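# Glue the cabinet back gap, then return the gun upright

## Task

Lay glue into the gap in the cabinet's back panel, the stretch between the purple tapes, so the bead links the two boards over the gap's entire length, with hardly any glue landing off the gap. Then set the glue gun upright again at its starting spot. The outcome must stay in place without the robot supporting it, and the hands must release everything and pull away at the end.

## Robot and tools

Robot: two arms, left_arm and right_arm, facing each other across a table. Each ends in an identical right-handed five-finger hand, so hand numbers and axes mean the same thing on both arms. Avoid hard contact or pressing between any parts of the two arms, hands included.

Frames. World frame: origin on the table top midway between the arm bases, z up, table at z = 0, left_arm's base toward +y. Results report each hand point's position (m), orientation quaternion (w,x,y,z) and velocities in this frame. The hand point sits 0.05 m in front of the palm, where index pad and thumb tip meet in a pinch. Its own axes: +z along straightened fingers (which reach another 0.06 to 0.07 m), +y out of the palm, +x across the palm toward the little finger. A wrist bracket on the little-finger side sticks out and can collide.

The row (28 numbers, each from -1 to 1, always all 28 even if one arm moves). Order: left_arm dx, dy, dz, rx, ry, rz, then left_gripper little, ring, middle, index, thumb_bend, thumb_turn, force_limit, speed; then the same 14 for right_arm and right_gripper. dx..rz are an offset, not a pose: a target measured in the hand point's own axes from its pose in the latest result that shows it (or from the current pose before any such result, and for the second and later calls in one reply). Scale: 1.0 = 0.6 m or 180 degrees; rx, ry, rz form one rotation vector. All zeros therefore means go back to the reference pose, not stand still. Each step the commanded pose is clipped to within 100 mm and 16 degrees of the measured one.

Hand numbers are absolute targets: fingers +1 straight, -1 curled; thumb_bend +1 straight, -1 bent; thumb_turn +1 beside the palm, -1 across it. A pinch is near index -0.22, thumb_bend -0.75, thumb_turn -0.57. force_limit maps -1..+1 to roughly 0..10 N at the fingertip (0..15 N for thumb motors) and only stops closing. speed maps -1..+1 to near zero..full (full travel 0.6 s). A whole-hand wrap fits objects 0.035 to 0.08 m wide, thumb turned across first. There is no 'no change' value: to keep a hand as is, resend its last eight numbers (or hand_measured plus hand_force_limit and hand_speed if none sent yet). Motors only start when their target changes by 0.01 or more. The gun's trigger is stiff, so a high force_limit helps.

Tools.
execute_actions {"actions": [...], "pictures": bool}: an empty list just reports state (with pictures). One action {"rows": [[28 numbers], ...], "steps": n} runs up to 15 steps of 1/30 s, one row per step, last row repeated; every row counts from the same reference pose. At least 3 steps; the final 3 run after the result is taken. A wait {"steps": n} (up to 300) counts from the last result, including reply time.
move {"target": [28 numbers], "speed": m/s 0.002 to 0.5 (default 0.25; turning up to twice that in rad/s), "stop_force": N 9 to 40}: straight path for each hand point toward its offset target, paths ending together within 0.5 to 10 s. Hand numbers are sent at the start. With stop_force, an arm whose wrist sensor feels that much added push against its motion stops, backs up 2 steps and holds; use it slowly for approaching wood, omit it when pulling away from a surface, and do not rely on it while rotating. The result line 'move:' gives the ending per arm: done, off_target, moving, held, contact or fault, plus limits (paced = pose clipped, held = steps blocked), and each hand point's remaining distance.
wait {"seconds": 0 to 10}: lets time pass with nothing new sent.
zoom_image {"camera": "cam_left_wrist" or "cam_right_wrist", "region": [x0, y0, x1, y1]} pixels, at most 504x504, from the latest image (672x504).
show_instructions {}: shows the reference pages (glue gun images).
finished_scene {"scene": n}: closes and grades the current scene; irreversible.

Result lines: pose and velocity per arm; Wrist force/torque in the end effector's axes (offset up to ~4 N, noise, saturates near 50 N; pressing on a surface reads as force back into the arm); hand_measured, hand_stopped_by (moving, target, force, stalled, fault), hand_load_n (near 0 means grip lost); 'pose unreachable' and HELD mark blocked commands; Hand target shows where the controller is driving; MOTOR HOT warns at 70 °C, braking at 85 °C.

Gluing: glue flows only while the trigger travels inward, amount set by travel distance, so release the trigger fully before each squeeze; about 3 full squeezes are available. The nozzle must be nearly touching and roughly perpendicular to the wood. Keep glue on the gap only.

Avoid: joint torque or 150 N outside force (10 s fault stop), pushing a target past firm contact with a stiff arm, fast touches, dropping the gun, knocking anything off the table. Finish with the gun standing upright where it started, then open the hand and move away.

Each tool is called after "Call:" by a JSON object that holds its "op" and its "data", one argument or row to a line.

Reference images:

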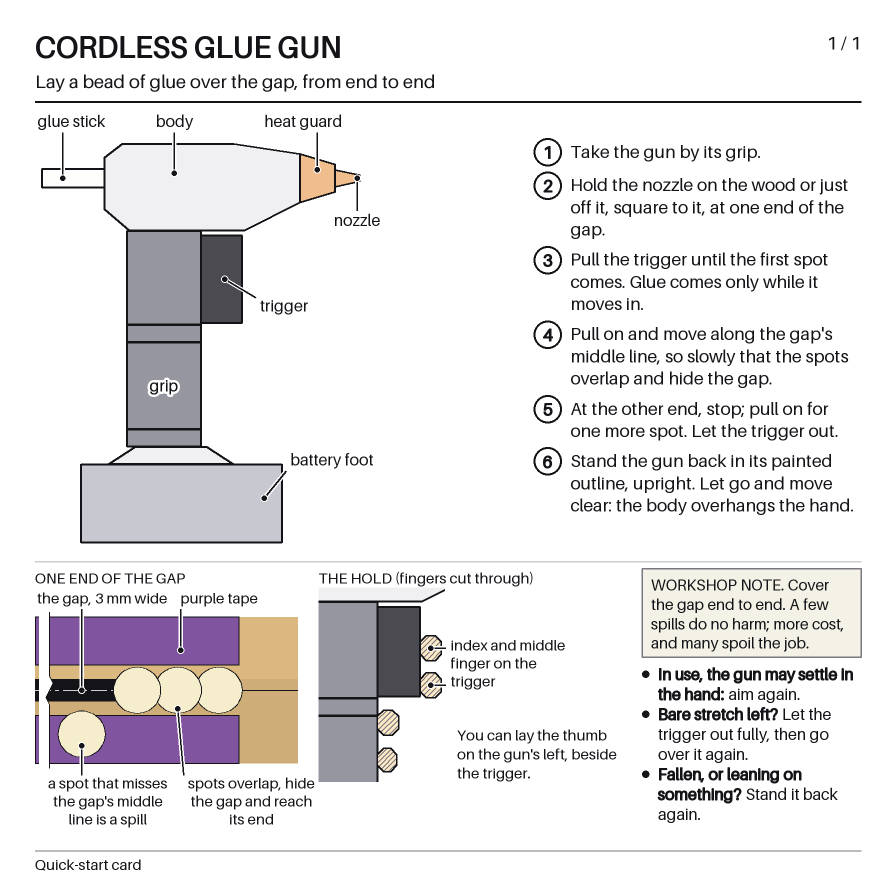

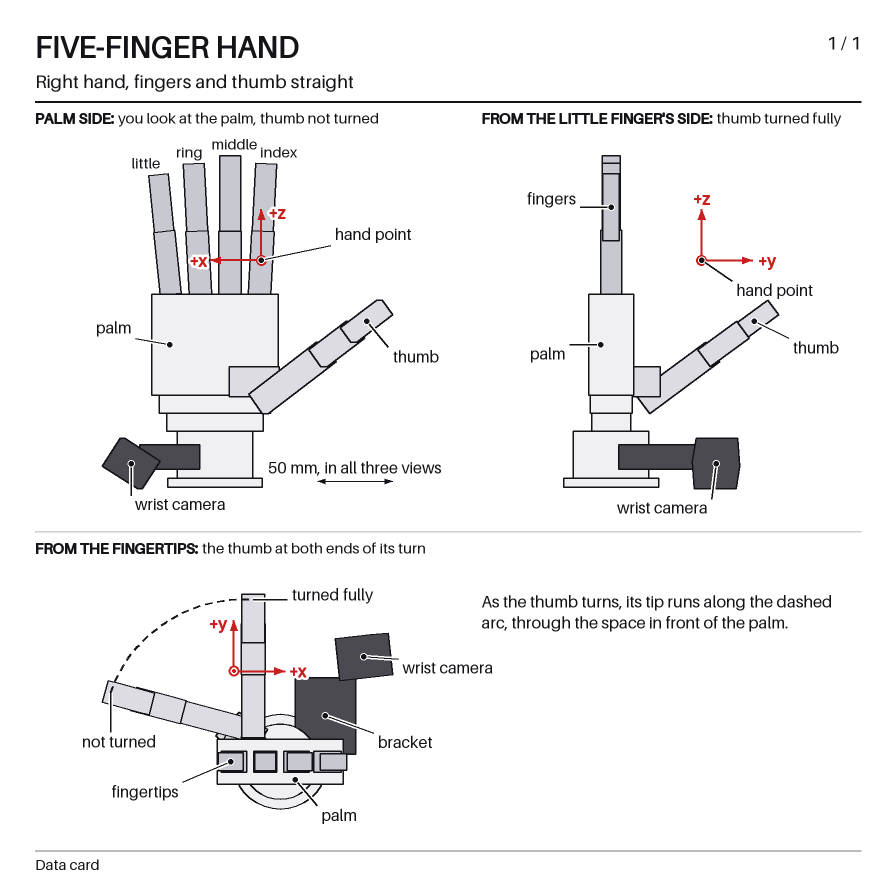

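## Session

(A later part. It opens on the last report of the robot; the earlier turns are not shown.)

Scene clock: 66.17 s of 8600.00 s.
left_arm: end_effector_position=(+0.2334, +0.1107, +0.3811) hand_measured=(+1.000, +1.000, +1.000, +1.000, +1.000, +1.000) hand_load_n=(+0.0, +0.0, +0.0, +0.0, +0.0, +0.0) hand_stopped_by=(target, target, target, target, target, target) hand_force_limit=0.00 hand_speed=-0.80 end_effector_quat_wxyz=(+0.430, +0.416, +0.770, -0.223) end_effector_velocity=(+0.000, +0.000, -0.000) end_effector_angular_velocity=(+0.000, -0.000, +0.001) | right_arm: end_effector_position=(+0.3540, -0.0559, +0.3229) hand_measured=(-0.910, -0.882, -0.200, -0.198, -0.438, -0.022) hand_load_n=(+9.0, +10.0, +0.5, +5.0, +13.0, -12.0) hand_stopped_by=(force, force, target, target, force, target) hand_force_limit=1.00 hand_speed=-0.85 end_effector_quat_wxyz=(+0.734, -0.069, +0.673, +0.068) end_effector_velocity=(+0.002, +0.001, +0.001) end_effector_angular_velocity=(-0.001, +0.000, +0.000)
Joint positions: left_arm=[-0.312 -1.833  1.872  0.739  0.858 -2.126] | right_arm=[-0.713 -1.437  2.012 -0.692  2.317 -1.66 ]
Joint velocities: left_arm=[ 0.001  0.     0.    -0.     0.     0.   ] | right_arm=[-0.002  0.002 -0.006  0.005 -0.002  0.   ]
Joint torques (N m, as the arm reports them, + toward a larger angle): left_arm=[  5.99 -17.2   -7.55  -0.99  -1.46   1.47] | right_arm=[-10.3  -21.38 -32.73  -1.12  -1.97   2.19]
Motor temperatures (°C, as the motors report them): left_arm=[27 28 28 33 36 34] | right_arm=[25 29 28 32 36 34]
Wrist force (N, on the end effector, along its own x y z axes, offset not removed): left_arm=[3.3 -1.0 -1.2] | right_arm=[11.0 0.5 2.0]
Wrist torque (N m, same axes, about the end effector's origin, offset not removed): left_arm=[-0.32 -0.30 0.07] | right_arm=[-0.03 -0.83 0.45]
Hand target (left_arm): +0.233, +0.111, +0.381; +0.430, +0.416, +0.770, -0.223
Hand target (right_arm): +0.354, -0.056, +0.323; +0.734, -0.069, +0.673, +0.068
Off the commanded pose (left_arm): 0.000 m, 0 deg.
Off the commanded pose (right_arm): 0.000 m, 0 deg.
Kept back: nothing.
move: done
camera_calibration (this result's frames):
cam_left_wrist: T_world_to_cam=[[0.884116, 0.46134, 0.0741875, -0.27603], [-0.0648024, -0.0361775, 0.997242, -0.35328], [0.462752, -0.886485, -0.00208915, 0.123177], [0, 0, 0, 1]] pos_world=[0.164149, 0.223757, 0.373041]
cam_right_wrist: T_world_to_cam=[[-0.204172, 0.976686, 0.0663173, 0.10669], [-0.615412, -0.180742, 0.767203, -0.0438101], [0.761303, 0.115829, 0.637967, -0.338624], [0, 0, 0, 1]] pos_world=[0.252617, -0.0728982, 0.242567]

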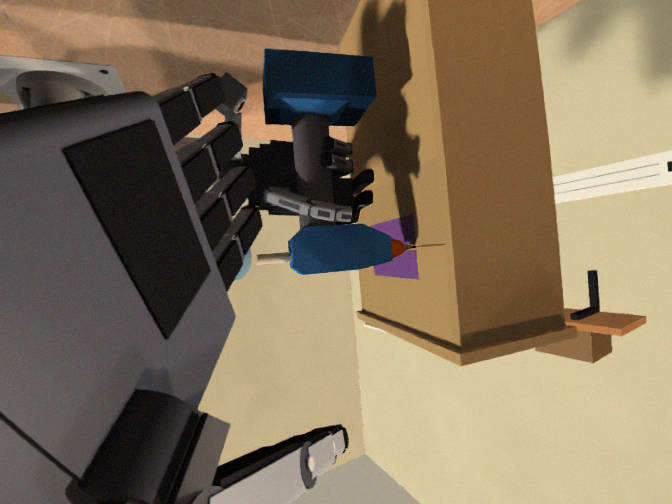

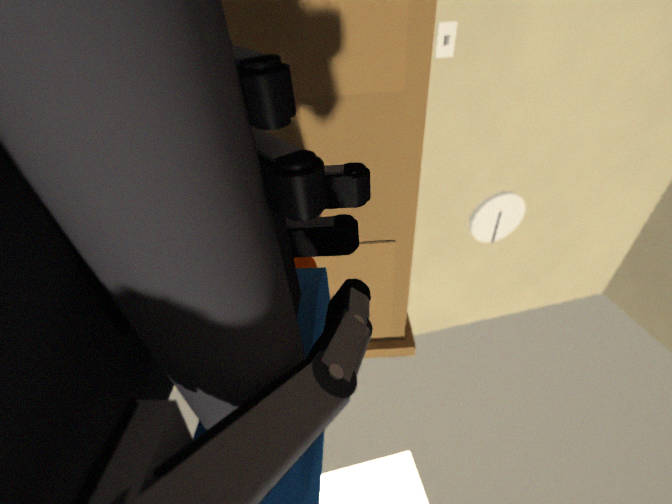

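Call:
{"op": "move", "data": {
  "target": [0,0,0,0,0,0,1,1,1,1,1,1,0,-0.8,0.00025,-0.0015,0.003,0,0,0,-1,-1,-0.2,-0.2,-1,-0.02,1,-0.85],
  "speed": 0.005
}}

Call:
{"op": "move", "data": {
  "target": [0,0,0,0,0,0,1,1,1,1,1,1,0,-0.8,0,0,0,0,0,0,-1,-1,-0.26,-0.235,-1,-0.02,1,-0.95],
  "speed": 0.005
}}

Call:
{"op": "zoom_image", "data": {
  "camera": "cam_left_wrist",
  "region": [370, 215, 450, 275]
}}

Scene clock: 67.10 s of 8600.00 s.
left_arm: end_effector_position=(+0.2334, +0.1107, +0.3811) hand_measured=(+1.000, +1.000, +1.000, +1.000, +1.000, +1.000) hand_load_n=(+0.0, +0.0, +0.0, +0.0, +0.0, +0.0) hand_stopped_by=(target, target, target, target, target, target) hand_force_limit=0.00 hand_speed=-0.80 end_effector_quat_wxyz=(+0.430, +0.416, +0.770, -0.223) end_effector_velocity=(+0.000, +0.000, -0.000) end_effector_angular_velocity=(+0.001, -0.000, +0.001) | right_arm: end_effector_position=(+0.3558, -0.0564, +0.3229) hand_measured=(-0.910, -0.882, -0.200, -0.198, -0.438, -0.022) hand_load_n=(+9.0, +10.0, +0.5, +5.0, +13.0, -12.0) hand_stopped_by=(force, force, target, target, force, target) hand_force_limit=1.00 hand_speed=-0.85 end_effector_quat_wxyz=(+0.734, -0.069, +0.673, +0.068) end_effector_velocity=(+0.001, -0.001, -0.000) end_effector_angular_velocity=(-0.001, +0.001, -0.001)
Joint positions: left_arm=[-0.312 -1.833  1.872  0.739  0.858 -2.126] | right_arm=[-0.718 -1.437  2.012 -0.691  2.313 -1.66 ]
Joint velocities: left_arm=[ 0.001  0.     0.001  0.    -0.     0.   ] | right_arm=[-0.003 -0.    -0.     0.001 -0.002  0.   ]
Joint torques (N m, as the arm reports them, + toward a larger angle): left_arm=[  7.13 -16.58  -7.6   -0.94  -1.54   1.42] | right_arm=[-10.61 -23.12 -11.42  -1.79  -1.79   2.08]
Motor temperatures (°C, as the motors report them): left_arm=[27 28 28 33 36 34] | right_arm=[25 29 28 32 36 34]
Wrist force (N, on the end effector, along its own x y z axes, offset not removed): left_arm=[3.2 -3.0 -0.1] | right_arm=[8.6 1.5 -0.2]
Wrist torque (N m, same axes, about the end effector's origin, offset not removed): left_arm=[-0.52 -0.54 -0.01] | right_arm=[0.26 -0.36 0.41]
Hand target (left_arm): +0.233, +0.111, +0.381; +0.430, +0.416, +0.770, -0.223
Hand target (right_arm): +0.356, -0.056, +0.323; +0.734, -0.069, +0.673, +0.068
Off the commanded pose (left_arm): 0.000 m, 0 deg.
Off the commanded pose (right_arm): 0.000 m, 0 deg.
Kept back: nothing.
move: done
camera_calibration (this result's frames):
cam_left_wrist: T_world_to_cam=[[0.884116, 0.46134, 0.0741878, -0.276031], [-0.0648024, -0.0361778, 0.997242, -0.35328], [0.462752, -0.886485, -0.00208938, 0.123177], [0, 0, 0, 1]] pos_world=[0.164149, 0.223758, 0.373041]
cam_right_wrist: T_world_to_cam=[[-0.204164, 0.976688, 0.0663111, 0.10754], [-0.615418, -0.180734, 0.7672, -0.042788], [0.7613, 0.115826, 0.637971, -0.33998], [0, 0, 0, 1]] pos_world=[0.25445, -0.073388, 0.242594]

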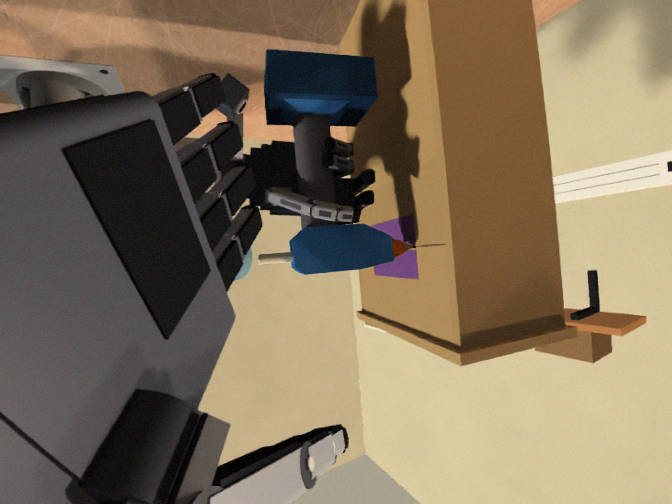

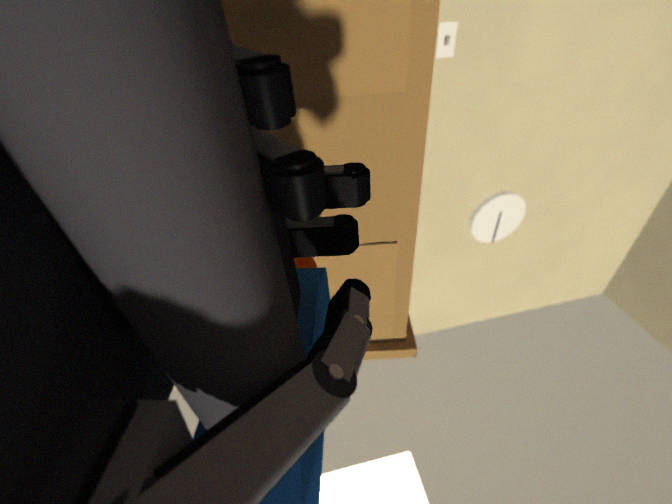

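Scene clock: 68.03 s of 8600.00 s.
left_arm: end_effector_position=(+0.2334, +0.1107, +0.3811) hand_measured=(+1.000, +1.000, +1.000, +1.000, +1.000, +1.000) hand_load_n=(+0.0, +0.0, +0.0, +0.0, +0.0, +0.0) hand_stopped_by=(target, target, target, target, target, target) hand_force_limit=0.00 hand_speed=-0.80 end_effector_quat_wxyz=(+0.430, +0.416, +0.770, -0.223) end_effector_velocity=(+0.000, +0.000, -0.000) end_effector_angular_velocity=(-0.001, +0.001, +0.001) | right_arm: end_effector_position=(+0.3558, -0.0564, +0.3229) hand_measured=(-0.910, -0.882, -0.260, -0.232, -0.438, -0.022) hand_load_n=(+9.5, +10.0, +1.5, +5.0, +12.5, -12.0) hand_stopped_by=(force, force, target, target, force, target) hand_force_limit=1.00 hand_speed=-0.95 end_effector_quat_wxyz=(+0.734, -0.069, +0.673, +0.068) end_effector_velocity=(+0.001, -0.000, +0.000) end_effector_angular_velocity=(+0.000, -0.000, -0.001)
Joint positions: left_arm=[-0.312 -1.833  1.872  0.739  0.858 -2.126] | right_arm=[-0.718 -1.437  2.012 -0.691  2.313 -1.66 ]
Joint velocities: left_arm=[ 0.    -0.     0.    -0.    -0.    -0.002] | right_arm=[-0.001 -0.    -0.     0.    -0.    -0.   ]
Joint torques (N m, as the arm reports them, + toward a larger angle): left_arm=[  6.09 -16.33  -7.96  -0.89  -1.73   1.44] | right_arm=[  4.95 -22.43 -13.54  -1.97   2.2    1.75]
Motor temperatures (°C, as the motors report them): left_arm=[27 28 28 33 36 34] | right_arm=[25 29 28 32 36 34]
Wrist force (N, on the end effector, along its own x y z axes, offset not removed): left_arm=[2.0 0.1 -0.1] | right_arm=[10.0 1.1 0.2]
Wrist torque (N m, same axes, about the end effector's origin, offset not removed): left_arm=[-0.06 -0.26 0.14] | right_arm=[0.17 -0.54 0.44]
Hand target (left_arm): +0.233, +0.111, +0.381; +0.430, +0.416, +0.770, -0.223
Hand target (right_arm): +0.356, -0.056, +0.323; +0.734, -0.069, +0.673, +0.068
Off the commanded pose (left_arm): 0.000 m, 0 deg.
Off the commanded pose (right_arm): 0.000 m, 0 deg.
Kept back: nothing.
move: done
camera_calibration (this result's frames):
cam_left_wrist: T_world_to_cam=[[0.884116, 0.46134, 0.0741876, -0.27603], [-0.0648024, -0.0361777, 0.997242, -0.35328], [0.462752, -0.886485, -0.00208931, 0.123177], [0, 0, 0, 1]] pos_world=[0.164149, 0.223757, 0.373041]
cam_right_wrist: T_world_to_cam=[[-0.204157, 0.97669, 0.0663084, 0.10756], [-0.615417, -0.180726, 0.767202, -0.0427679], [0.761302, 0.115822, 0.637968, -0.34], [0, 0, 0, 1]] pos_world=[0.254481, -0.0734022, 0.242588]

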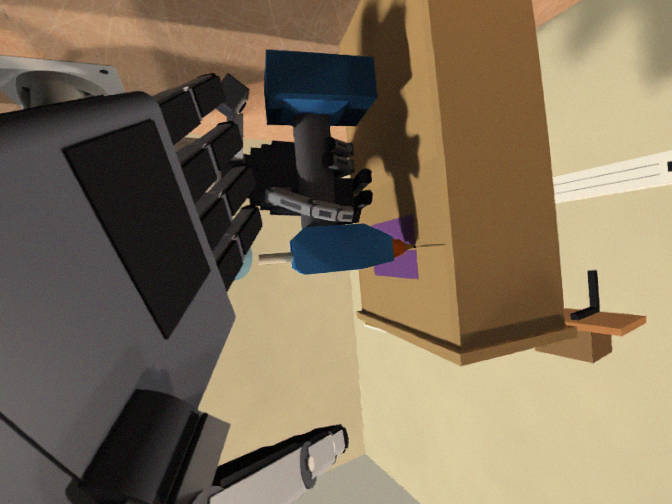

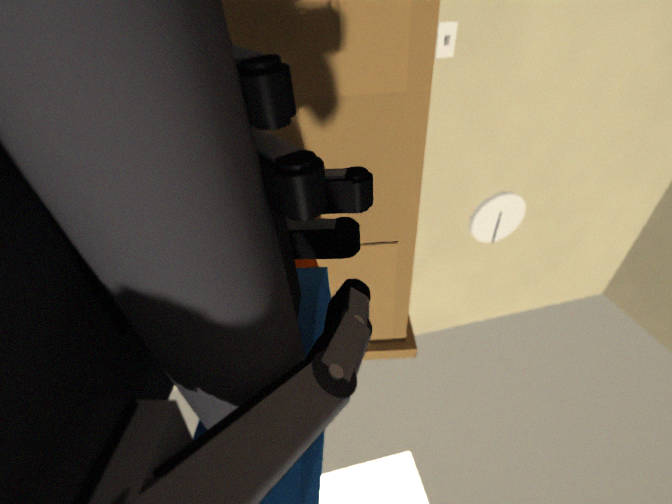

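Region (370, 215, 450, 275) of cam_left_wrist's 672x504 image, scaled by 6.300, with more detail than that image has; it fills the top 378 rows of this view, and the rest is white.

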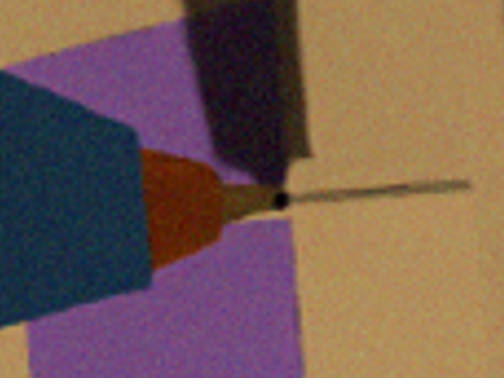

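Call:
{"op": "move", "data": {
  "target": [0,0,0,0,0,0,1,1,1,1,1,1,0,-0.8,-0.0008,-0.001,0,0,0,0,-1,-1,-0.31,-0.28,-1,-0.02,1,-0.95],
  "speed": 0.005
}}

Call:
{"op": "zoom_image", "data": {
  "camera": "cam_left_wrist",
  "region": [370, 215, 450, 275]
}}

Call:
{"op": "zoom_image", "data": {
  "camera": "cam_left_wrist",
  "region": [280, 130, 420, 250]
}}

Scene clock: 69.10 s of 8600.00 s.
left_arm: end_effector_position=(+0.2334, +0.1107, +0.3811) hand_measured=(+1.000, +1.000, +1.000, +1.000, +1.000, +1.000) hand_load_n=(+0.0, +0.0, +0.0, +0.0, +0.0, +0.0) hand_stopped_by=(target, target, target, target, target, target) hand_force_limit=0.00 hand_speed=-0.80 end_effector_quat_wxyz=(+0.430, +0.416, +0.770, -0.223) end_effector_velocity=(-0.000, -0.000, -0.000) end_effector_angular_velocity=(-0.000, +0.000, -0.000) | right_arm: end_effector_position=(+0.3559, -0.0570, +0.3234) hand_measured=(-0.910, -0.882, -0.310, -0.278, -0.438, -0.022) hand_load_n=(+9.5, +11.0, +1.0, +5.0, +12.0, -11.0) hand_stopped_by=(force, force, target, target, force, target) hand_force_limit=1.00 hand_speed=-0.95 end_effector_quat_wxyz=(+0.734, -0.069, +0.673, +0.068) end_effector_velocity=(+0.000, -0.000, -0.001) end_effector_angular_velocity=(-0.001, +0.001, -0.001)
Joint positions: left_arm=[-0.312 -1.833  1.872  0.739  0.858 -2.126] | right_arm=[-0.719 -1.439  2.013 -0.69   2.312 -1.66 ]
Joint velocities: left_arm=[-0.001 -0.     0.    -0.    -0.    -0.001] | right_arm=[-0.001 -0.     0.     0.002 -0.     0.001]
Joint torques (N m, as the arm reports them, + toward a larger angle): left_arm=[  6.83 -16.91  -6.94  -0.71  -1.59   1.47] | right_arm=[-10.88 -39.95 -10.3   -0.99  -2.12   2.21]
Motor temperatures (°C, as the motors report them): left_arm=[27 28 28 33 36 34] | right_arm=[25 29 28 32 36 34]
Wrist force (N, on the end effector, along its own x y z axes, offset not removed): left_arm=[1.6 0.0 2.3] | right_arm=[10.1 0.9 1.7]
Wrist torque (N m, same axes, about the end effector's origin, offset not removed): left_arm=[-0.23 -0.26 0.07] | right_arm=[0.08 -0.57 0.43]
Hand target (left_arm): +0.233, +0.111, +0.381; +0.430, +0.416, +0.770, -0.223
Hand target (right_arm): +0.356, -0.057, +0.323; +0.734, -0.069, +0.673, +0.068
Off the commanded pose (left_arm): 0.000 m, 0 deg.
Off the commanded pose (right_arm): 0.000 m, 0 deg.
Kept back: nothing.
move: done
camera_calibration (this result's frames):
cam_left_wrist: T_world_to_cam=[[0.884116, 0.46134, 0.0741874, -0.27603], [-0.0648022, -0.0361775, 0.997242, -0.35328], [0.462752, -0.886485, -0.0020893, 0.123177], [0, 0, 0, 1]] pos_world=[0.164149, 0.223757, 0.373041]
cam_right_wrist: T_world_to_cam=[[-0.204165, 0.976688, 0.0663061, 0.108107], [-0.615417, -0.18073, 0.767202, -0.043194], [0.7613, 0.11583, 0.63797, -0.340286], [0, 0, 0, 1]] pos_world=[0.254549, -0.0739781, 0.243062]

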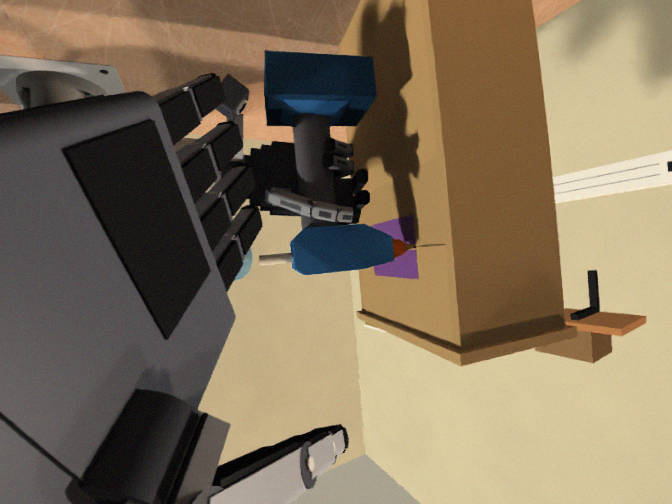

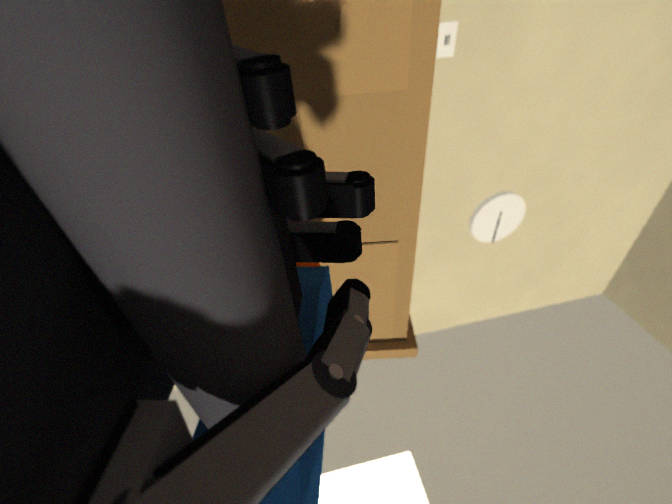

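Region (370, 215, 450, 275) of cam_left_wrist's 672x504 image, scaled by 6.300, with more detail than that image has; it fills the top 378 rows of this view, and the rest is white.

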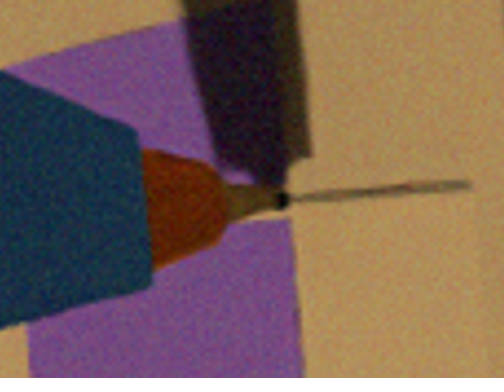

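Region (280, 130, 420, 250) of cam_left_wrist's 672x504 image, scaled by 3.600, with more detail than that image has; it fills the top 432 rows of this view, and the rest is white.

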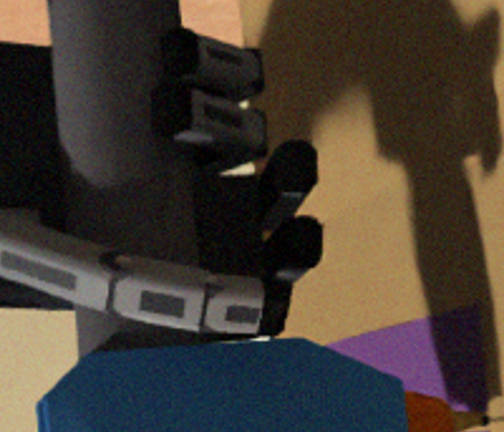

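Call:
{"op": "move", "data": {
  "target": [0,0,0,0,0,0,1,1,1,1,1,1,0,-0.8,-0.001,-0.003,0,0,0,0,-1,-1,-0.38,-0.33,-1,-0.02,1,-0.95],
  "speed": 0.005
}}

Call:
{"op": "zoom_image", "data": {
  "camera": "cam_left_wrist",
  "region": [370, 215, 450, 275]
}}

Call:
{"op": "zoom_image", "data": {
  "camera": "cam_left_wrist",
  "region": [280, 130, 420, 250]
}}

Scene clock: 70.40 s of 8600.00 s.
left_arm: end_effector_position=(+0.2334, +0.1107, +0.3811) hand_measured=(+1.000, +1.000, +1.000, +1.000, +1.000, +1.000) hand_load_n=(+0.0, +0.0, +0.0, +0.0, +0.0, +0.0) hand_stopped_by=(target, target, target, target, target, target) hand_force_limit=0.00 hand_speed=-0.80 end_effector_quat_wxyz=(+0.430, +0.416, +0.770, -0.223) end_effector_velocity=(+0.001, +0.000, +0.000) end_effector_angular_velocity=(+0.000, -0.000, +0.001) | right_arm: end_effector_position=(+0.3562, -0.0588, +0.3240) hand_measured=(-0.910, -0.882, -0.380, -0.328, -0.438, -0.022) hand_load_n=(+9.0, +10.5, +2.5, +5.0, +12.5, -11.5) hand_stopped_by=(force, force, target, target, force, target) hand_force_limit=1.00 hand_speed=-0.95 end_effector_quat_wxyz=(+0.734, -0.069, +0.673, +0.068) end_effector_velocity=(+0.000, -0.000, -0.000) end_effector_angular_velocity=(+0.000, -0.000, -0.002)
Joint positions: left_arm=[-0.312 -1.833  1.872  0.739  0.858 -2.126] | right_arm=[-0.722 -1.443  2.016 -0.689  2.308 -1.659]
Joint velocities: left_arm=[ 0.001  0.    -0.     0.     0.     0.001] | right_arm=[ 0.    -0.     0.    -0.001  0.002 -0.   ]
Joint torques (N m, as the arm reports them, + toward a larger angle): left_arm=[  6.78 -17.25  -7.53  -0.81  -1.64   1.57] | right_arm=[-10.58 -40.7  -11.53  -1.16  -2.     2.52]
Motor temperatures (°C, as the motors report them): left_arm=[27 28 28 33 36 34] | right_arm=[25 29 28 32 36 34]
Wrist force (N, on the end effector, along its own x y z axes, offset not removed): left_arm=[5.0 -1.0 1.2] | right_arm=[9.1 2.7 1.3]
Wrist torque (N m, same axes, about the end effector's origin, offset not removed): left_arm=[-0.31 -0.74 0.28] | right_arm=[0.33 -0.49 0.44]
Hand target (left_arm): +0.233, +0.111, +0.381; +0.430, +0.416, +0.770, -0.223
Hand target (right_arm): +0.356, -0.059, +0.324; +0.734, -0.069, +0.673, +0.068
Off the commanded pose (left_arm): 0.000 m, 0 deg.
Off the commanded pose (right_arm): 0.000 m, 0 deg.
Kept back: nothing.
move: done
camera_calibration (this result's frames):
cam_left_wrist: T_world_to_cam=[[0.884116, 0.46134, 0.0741876, -0.27603], [-0.0648024, -0.0361776, 0.997242, -0.35328], [0.462752, -0.886485, -0.0020892, 0.123177], [0, 0, 0, 1]] pos_world=[0.164149, 0.223757, 0.373041]
cam_right_wrist: T_world_to_cam=[[-0.204164, 0.976689, 0.0663006, 0.109851], [-0.615422, -0.180726, 0.767199, -0.0438015], [0.761297, 0.115832, 0.637974, -0.3407], [0, 0, 0, 1]] pos_world=[0.254845, -0.0757425, 0.243679]

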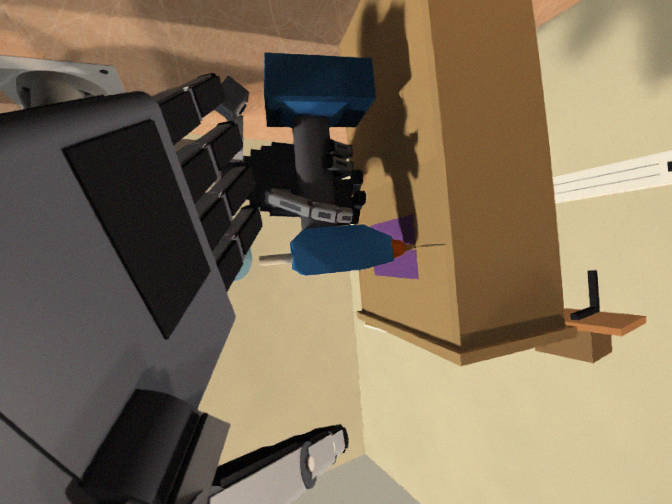

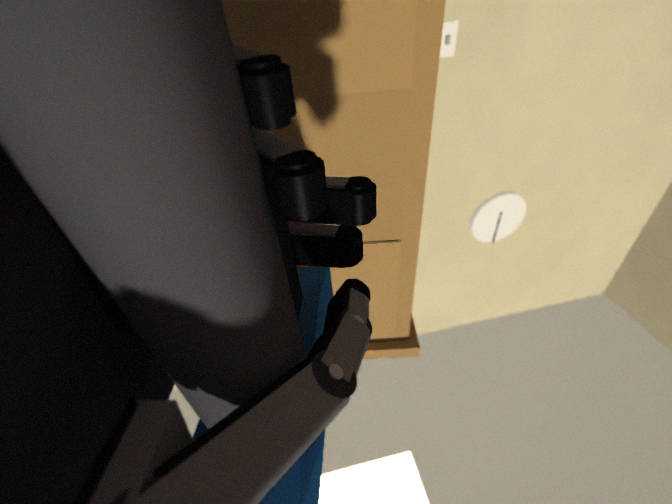

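Region (370, 215, 450, 275) of cam_left_wrist's 672x504 image, scaled by 6.300, with more detail than that image has; it fills the top 378 rows of this view, and the rest is white.

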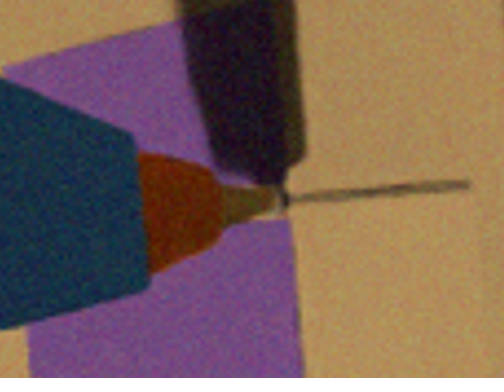

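Region (280, 130, 420, 250) of cam_left_wrist's 672x504 image, scaled by 3.600, with more detail than that image has; it fills the top 432 rows of this view, and the rest is white.

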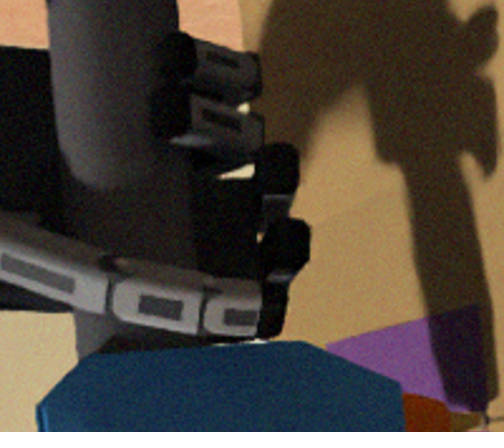

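Call:
{"op": "execute_actions", "data": {
  "actions": []
}}

Scene clock: 70.73 s of 8600.00 s.
left_arm: end_effector_position=(+0.2334, +0.1107, +0.3811) hand_measured=(+1.000, +1.000, +1.000, +1.000, +1.000, +1.000) hand_load_n=(+0.0, +0.0, +0.0, +0.0, +0.0, +0.0) hand_stopped_by=(target, target, target, target, target, target) hand_force_limit=0.00 hand_speed=-0.80 end_effector_quat_wxyz=(+0.430, +0.416, +0.770, -0.223) end_effector_velocity=(-0.000, -0.000, -0.000) end_effector_angular_velocity=(-0.000, +0.000, -0.001) | right_arm: end_effector_position=(+0.3562, -0.0588, +0.3240) hand_measured=(-0.910, -0.882, -0.380, -0.328, -0.438, -0.022) hand_load_n=(+9.0, +10.5, +2.5, +5.0, +12.5, -11.5) hand_stopped_by=(force, force, target, target, force, target) hand_force_limit=1.00 hand_speed=-0.95 end_effector_quat_wxyz=(+0.734, -0.069, +0.673, +0.068) end_effector_velocity=(-0.000, +0.000, +0.001) end_effector_angular_velocity=(+0.001, -0.001, +0.001)
Joint positions: left_arm=[-0.312 -1.833  1.872  0.739  0.858 -2.126] | right_arm=[-0.722 -1.443  2.016 -0.689  2.308 -1.659]
Joint velocities: left_arm=[-0.001 -0.     0.    -0.    -0.    -0.   ] | right_arm=[ 0.    -0.001 -0.    -0.001 -0.    -0.   ]
Joint torques (N m, as the arm reports them, + toward a larger angle): left_arm=[  6.12 -16.39  -8.18  -0.73  -1.67   1.48] | right_arm=[-10.46 -40.29 -10.85  -1.    -2.02   2.2 ]
Motor temperatures (°C, as the motors report them): left_arm=[27 28 28 33 36 34] | right_arm=[25 29 28 32 36 34]
Wrist force (N, on the end effector, along its own x y z axes, offset not removed): left_arm=[4.1 -1.9 -1.0] | right_arm=[10.3 1.6 1.5]
Wrist torque (N m, same axes, about the end effector's origin, offset not removed): left_arm=[-0.25 -0.76 0.27] | right_arm=[0.10 -0.75 0.50]
Hand target (left_arm): +0.233, +0.111, +0.381; +0.430, +0.416, +0.770, -0.223
Hand target (right_arm): +0.356, -0.059, +0.324; +0.734, -0.069, +0.673, +0.068
Off the commanded pose (left_arm): 0.000 m, 0 deg.
Off the commanded pose (right_arm): 0.000 m, 0 deg.
Kept back: nothing.
Steps of this call (steps 1 to 10: nothing new was sent). Readings (end_effector_position | what the end effector reports):
1: left_arm (+0.2334, +0.1107, +0.3811) | right_arm (+0.3562, -0.0588, +0.3240) | left_arm hand_measured=(+1.000, +1.000, +1.000, +1.000, +1.000, +1.000) hand_load_n=(+0.0, +0.0, +0.0, +0.0, +0.0, +0.0) hand_stopped_by=(target, target, target, target, target, target) hand_force_limit=0.00 hand_speed=-0.80 | right_arm hand_measured=(-0.910, -0.882, -0.380, -0.328, -0.438, -0.022) hand_load_n=(+9.0, +10.5, +2.5, +5.0, +12.5, -11.5) hand_stopped_by=(force, force, target, target, force, target) hand_force_limit=1.00 hand_speed=-0.95
2: left_arm (+0.2334, +0.1107, +0.3811) | right_arm (+0.3562, -0.0588, +0.3240) | left_arm hand_measured=(+1.000, +1.000, +1.000, +1.000, +1.000, +1.000) hand_load_n=(+0.0, +0.0, +0.0, +0.0, +0.0, +0.0) hand_stopped_by=(target, target, target, target, target, target) hand_force_limit=0.00 hand_speed=-0.80 | right_arm hand_measured=(-0.910, -0.882, -0.380, -0.328, -0.438, -0.022) hand_load_n=(+9.0, +10.5, +2.5, +5.0, +12.5, -11.5) hand_stopped_by=(force, force, target, target, force, target) hand_force_limit=1.00 hand_speed=-0.95
4: left_arm (+0.2334, +0.1107, +0.3811) | right_arm (+0.3562, -0.0588, +0.3240) | left_arm hand_measured=(+1.000, +1.000, +1.000, +1.000, +1.000, +1.000) hand_load_n=(+0.0, +0.0, +0.0, +0.0, +0.0, +0.0) hand_stopped_by=(target, target, target, target, target, target) hand_force_limit=0.00 hand_speed=-0.80 | right_arm hand_measured=(-0.910, -0.882, -0.380, -0.328, -0.438, -0.022) hand_load_n=(+9.0, +10.5, +2.5, +5.0, +12.5, -11.5) hand_stopped_by=(force, force, target, target, force, target) hand_force_limit=1.00 hand_speed=-0.95
8: left_arm (+0.2334, +0.1107, +0.3811) | right_arm (+0.3562, -0.0588, +0.3240) | left_arm hand_measured=(+1.000, +1.000, +1.000, +1.000, +1.000, +1.000) hand_load_n=(+0.0, +0.0, +0.0, +0.0, +0.0, +0.0) hand_stopped_by=(target, target, target, target, target, target) hand_force_limit=0.00 hand_speed=-0.80 | right_arm hand_measured=(-0.910, -0.882, -0.380, -0.328, -0.438, -0.022) hand_load_n=(+9.0, +10.5, +2.5, +5.0, +12.5, -11.5) hand_stopped_by=(force, force, target, target, force, target) hand_force_limit=1.00 hand_speed=-0.95
10: the state above
camera_calibration (this result's frames):
cam_left_wrist: T_world_to_cam=[[0.884116, 0.46134, 0.0741876, -0.27603], [-0.0648023, -0.0361778, 0.997242, -0.35328], [0.462752, -0.886485, -0.0020895, 0.123177], [0, 0, 0, 1]] pos_world=[0.164149, 0.223758, 0.373041]
cam_right_wrist: T_world_to_cam=[[-0.204165, 0.976689, 0.0663005, 0.109857], [-0.615422, -0.180727, 0.767199, -0.0438036], [0.761297, 0.115833, 0.637974, -0.340701], [0, 0, 0, 1]] pos_world=[0.254846, -0.0757481, 0.243681]

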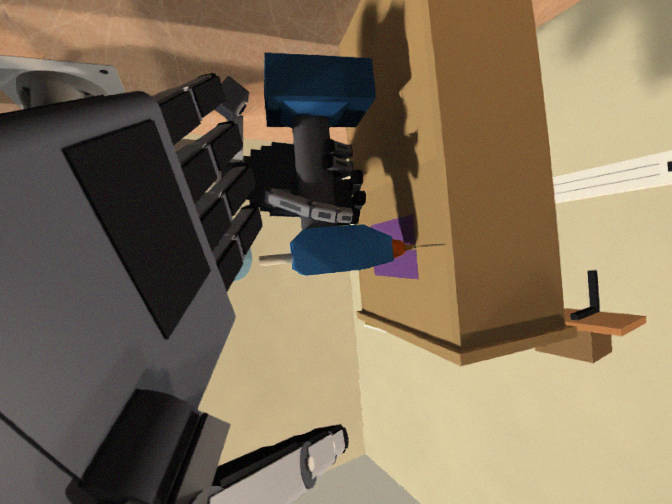

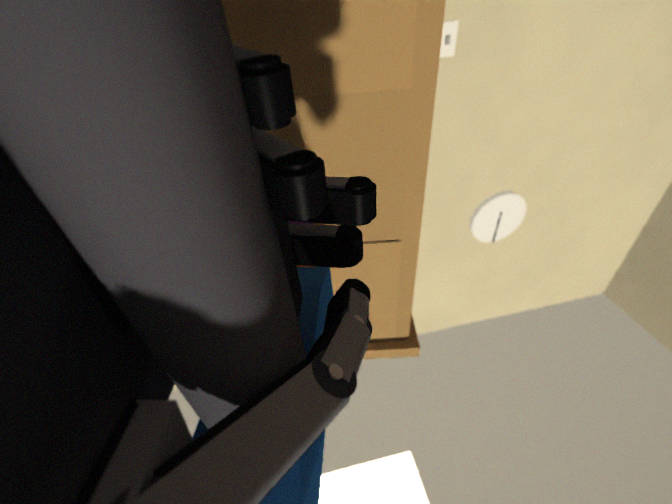

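Call:
{"op": "zoom_image", "data": {
  "camera": "cam_left_wrist",
  "region": [370, 215, 450, 275]
}}

Region (370, 215, 450, 275) of cam_left_wrist's 672x504 image, scaled by 6.300, with more detail than that image has; it fills the top 378 rows of this view, and the rest is white.

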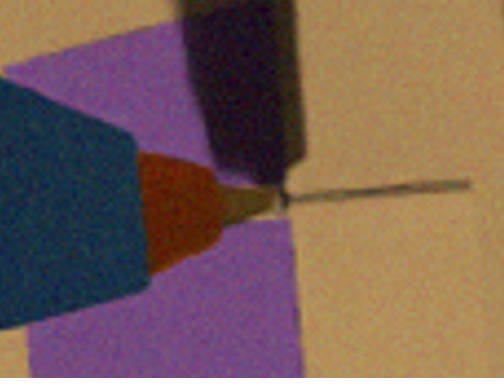

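Call:
{"op": "move", "data": {
  "target": [0,0,0,0,0,0,1,1,1,1,1,1,0,-0.8, 0,-0.0167,0,0,0,0,-1,-1,-0.415,-0.365,-1,-0.02,1,-0.99],
  "speed": 0.005
}}

Call:
{"op": "zoom_image", "data": {
  "camera": "cam_left_wrist",
  "region": [370, 215, 450, 275]
}}

Scene clock: 76.63 s of 8600.00 s.
left_arm: end_effector_position=(+0.2334, +0.1107, +0.3811) hand_measured=(+1.000, +1.000, +1.000, +1.000, +1.000, +1.000) hand_load_n=(+0.0, +0.0, +0.0, +0.0, +0.0, +0.0) hand_stopped_by=(target, target, target, target, target, target) hand_force_limit=0.00 hand_speed=-0.80 end_effector_quat_wxyz=(+0.430, +0.416, +0.770, -0.223) end_effector_velocity=(+0.001, +0.000, +0.000) end_effector_angular_velocity=(+0.000, -0.001, +0.002) | right_arm: end_effector_position=(+0.3581, -0.0684, +0.3241) hand_measured=(-0.910, -0.882, -0.414, -0.362, -0.438, -0.022) hand_load_n=(+9.5, +11.0, +3.0, +5.5, +12.0, -11.0) hand_stopped_by=(force, force, moving, moving, force, target) hand_force_limit=1.00 hand_speed=-0.99 end_effector_quat_wxyz=(+0.734, -0.069, +0.673, +0.068) end_effector_velocity=(+0.000, -0.002, +0.000) end_effector_angular_velocity=(+0.001, -0.000, -0.001)
Joint positions: left_arm=[-0.312 -1.833  1.872  0.739  0.858 -2.126] | right_arm=[-0.741 -1.463  2.038 -0.689  2.29  -1.656]
Joint velocities: left_arm=[ 0.002 -0.    -0.     0.    -0.     0.001] | right_arm=[-0.003 -0.003  0.003 -0.001 -0.001  0.001]
Joint torques (N m, as the arm reports them, + toward a larger angle): left_arm=[  6.   -16.1   -8.07  -0.68  -1.57   1.58] | right_arm=[-12.21 -39.17 -11.21  -5.39  -1.81   2.27]
Motor temperatures (°C, as the motors report them): left_arm=[27 28 28 33 36 34] | right_arm=[25 29 28 32 36 34]
Wrist force (N, on the end effector, along its own x y z axes, offset not removed): left_arm=[4.0 -1.1 0.0] | right_arm=[10.3 -0.7 0.5]
Wrist torque (N m, same axes, about the end effector's origin, offset not removed): left_arm=[-0.18 -0.55 0.23] | right_arm=[-0.03 -0.66 0.44]
Hand target (left_arm): +0.233, +0.111, +0.381; +0.430, +0.416, +0.770, -0.223
Hand target (right_arm): +0.358, -0.069, +0.324; +0.734, -0.069, +0.673, +0.068
Off the commanded pose (left_arm): 0.000 m, 0 deg.
Off the commanded pose (right_arm): 0.000 m, 0 deg.
Kept back: nothing.
After step 90, 0.67 s passed at rest.
move: done
camera_calibration (this result's frames):
cam_left_wrist: T_world_to_cam=[[0.884116, 0.46134, 0.0741875, -0.27603], [-0.0648023, -0.0361775, 0.997242, -0.35328], [0.462752, -0.886485, -0.00208924, 0.123177], [0, 0, 0, 1]] pos_world=[0.164149, 0.223757, 0.373041]
cam_right_wrist: T_world_to_cam=[[-0.204156, 0.976693, 0.0662693, 0.119692], [-0.615448, -0.1807, 0.767184, -0.044449], [0.761278, 0.11584, 0.637995, -0.341104], [0, 0, 0, 1]] pos_world=[0.256755, -0.0854203, 0.243791]

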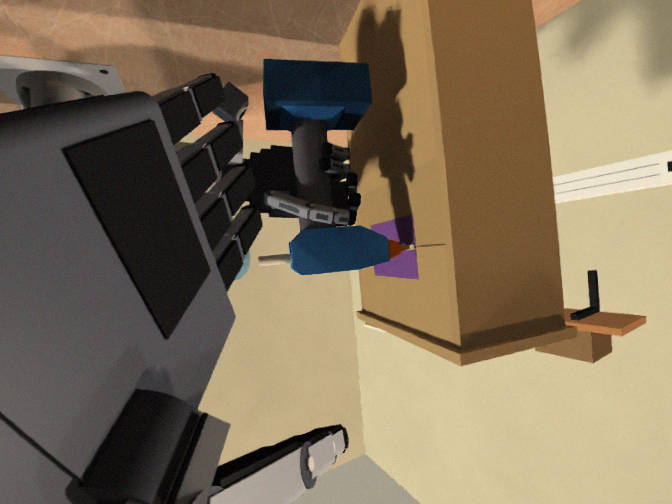

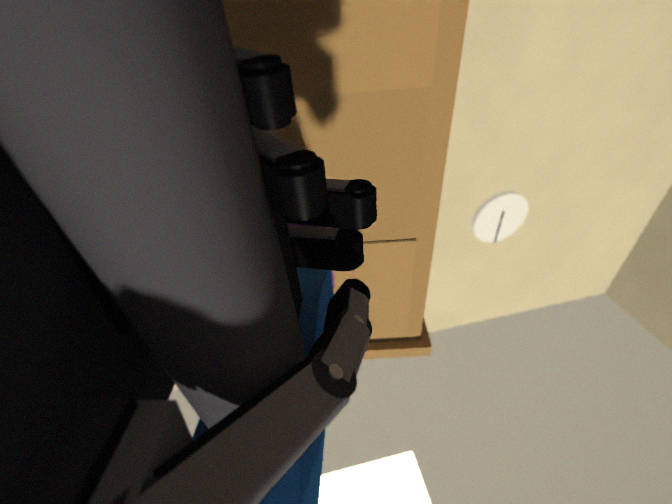

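Region (370, 215, 450, 275) of cam_left_wrist's 672x504 image, scaled by 6.300, with more detail than that image has; it fills the top 378 rows of this view, and the rest is white.

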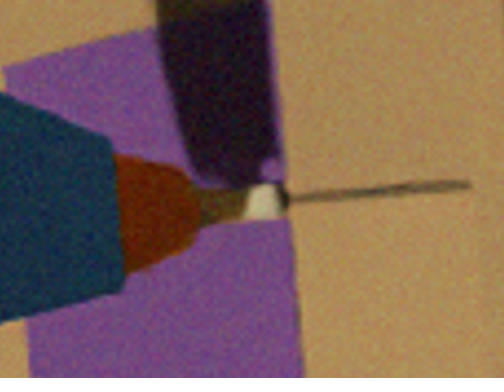

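Call:
{"op": "zoom_image", "data": {
  "camera": "cam_left_wrist",
  "region": [396, 234, 426, 258]
}}

Region (396, 234, 426, 258) of cam_left_wrist's 672x504 image, scaled by 16.800, with more detail than that image has; it fills the top 403 rows of this view, and the rest is white.

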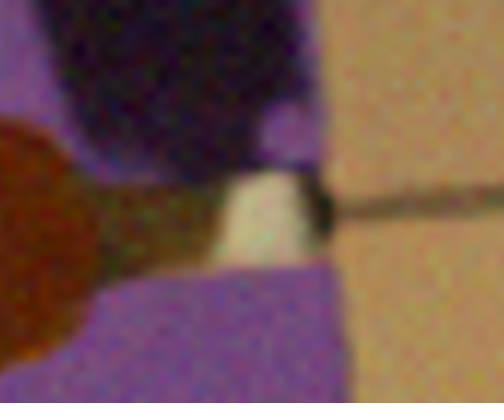

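Call:
{"op": "move", "data": {
  "target": [0,0,0,0,0,0,1,1,1,1,1,1,0,-0.8, -0.0005,-0.0417,0,0,0,0,-1,-1,-0.5,-0.45,-1,-0.02,1,-0.988],
  "speed": 0.006
}}

Call:
{"op": "zoom_image", "data": {
  "camera": "cam_left_wrist",
  "region": [370, 215, 450, 275]
}}

Scene clock: 81.37 s of 8600.00 s.
left_arm: end_effector_position=(+0.2334, +0.1107, +0.3811) hand_measured=(+1.000, +1.000, +1.000, +1.000, +1.000, +1.000) hand_load_n=(+0.0, +0.0, +0.0, +0.0, +0.0, +0.0) hand_stopped_by=(target, target, target, target, target, target) hand_force_limit=0.00 hand_speed=-0.80 end_effector_quat_wxyz=(+0.430, +0.416, +0.770, -0.223) end_effector_velocity=(-0.000, -0.000, +0.000) end_effector_angular_velocity=(+0.000, -0.001, -0.001) | right_arm: end_effector_position=(+0.3629, -0.0928, +0.3247) hand_measured=(-0.910, -0.882, -0.498, -0.448, -0.438, -0.022) hand_load_n=(+10.5, +12.0, +2.5, +3.5, +11.0, -10.5) hand_stopped_by=(force, force, moving, moving, force, target) hand_force_limit=1.00 hand_speed=-0.99 end_effector_quat_wxyz=(+0.734, -0.069, +0.673, +0.068) end_effector_velocity=(+0.000, -0.002, +0.000) end_effector_angular_velocity=(+0.000, +0.000, -0.001)
Joint positions: left_arm=[-0.312 -1.833  1.872  0.739  0.858 -2.126] | right_arm=[-0.792 -1.514  2.093 -0.688  2.239 -1.649]
Joint velocities: left_arm=[-0.     0.    -0.    -0.    -0.     0.001] | right_arm=[-0.003 -0.003  0.003  0.    -0.002  0.001]
Joint torques (N m, as the arm reports them, + toward a larger angle): left_arm=[  7.66 -16.86  -8.03  -0.8   -1.41   1.46] | right_arm=[-10.16 -37.02  -9.99  -1.12  -1.79   2.21]
Motor temperatures (°C, as the motors report them): left_arm=[27 28 28 33 36 34] | right_arm=[25 29 28 32 36 34]
Wrist force (N, on the end effector, along its own x y z axes, offset not removed): left_arm=[1.3 -3.8 -0.9] | right_arm=[9.5 2.8 0.7]
Wrist torque (N m, same axes, about the end effector's origin, offset not removed): left_arm=[-0.75 -0.10 0.15] | right_arm=[0.51 -0.56 0.53]
Hand target (left_arm): +0.233, +0.111, +0.381; +0.430, +0.416, +0.770, -0.223
Hand target (right_arm): +0.363, -0.093, +0.325; +0.734, -0.069, +0.673, +0.068
Off the commanded pose (left_arm): 0.000 m, 0 deg.
Off the commanded pose (right_arm): 0.000 m, 0 deg.
Kept back: nothing.
move: done
camera_calibration (this result's frames):
cam_left_wrist: T_world_to_cam=[[0.884116, 0.46134, 0.0741879, -0.276031], [-0.0648026, -0.0361778, 0.997242, -0.35328], [0.462752, -0.886485, -0.00208929, 0.123177], [0, 0, 0, 1]] pos_world=[0.164149, 0.223757, 0.373041]
cam_right_wrist: T_world_to_cam=[[-0.204146, 0.976701, 0.0661795, 0.144446], [-0.615519, -0.180634, 0.767143, -0.0463145], [0.761223, 0.115875, 0.638053, -0.342284], [0, 0, 0, 1]] pos_world=[0.261535, -0.109785, 0.244366]

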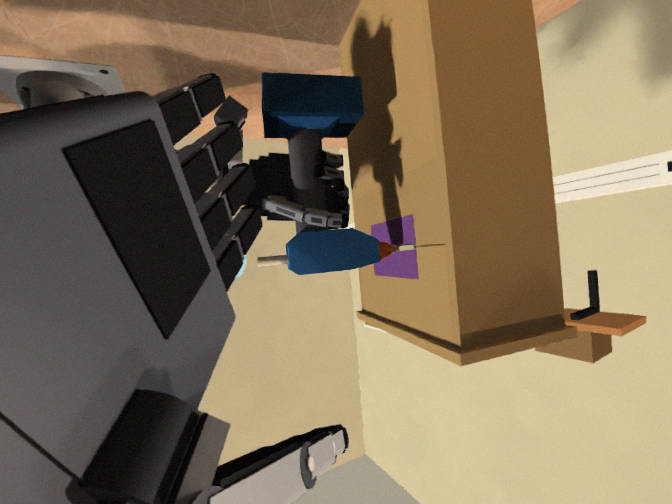

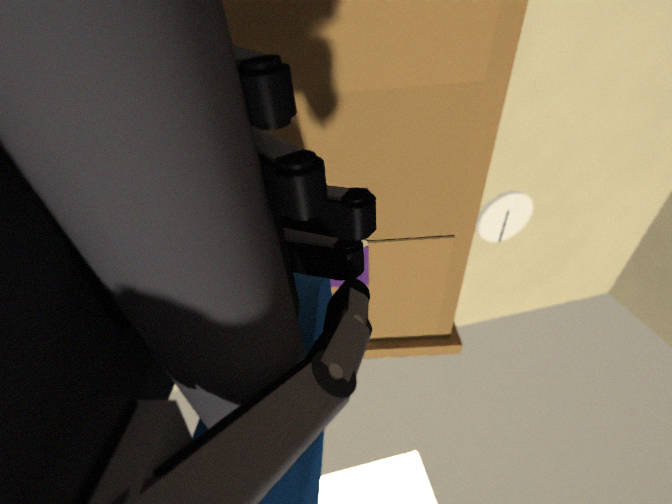

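Region (370, 215, 450, 275) of cam_left_wrist's 672x504 image, scaled by 6.300, with more detail than that image has; it fills the top 378 rows of this view, and the rest is white.

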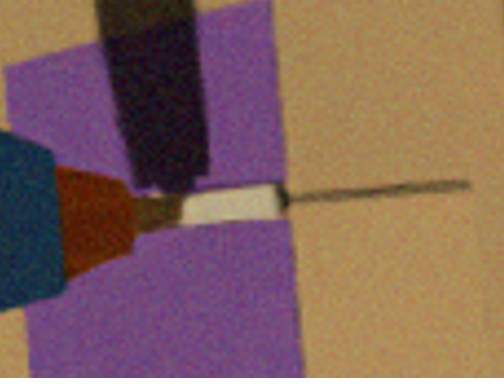

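Call:
{"op": "zoom_image", "data": {
  "camera": "cam_left_wrist",
  "region": [380, 232, 420, 262]
}}

Region (380, 232, 420, 262) of cam_left_wrist's 672x504 image, scaled by 12.600, with more detail than that image has; it fills the top 378 rows of this view, and the rest is white.

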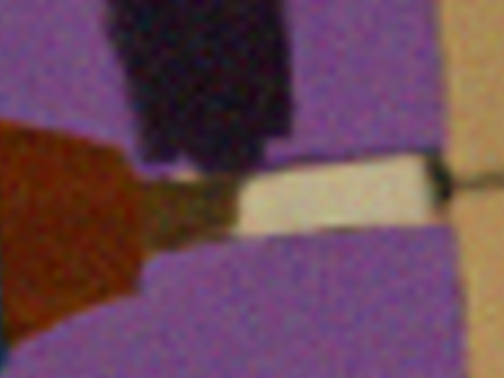

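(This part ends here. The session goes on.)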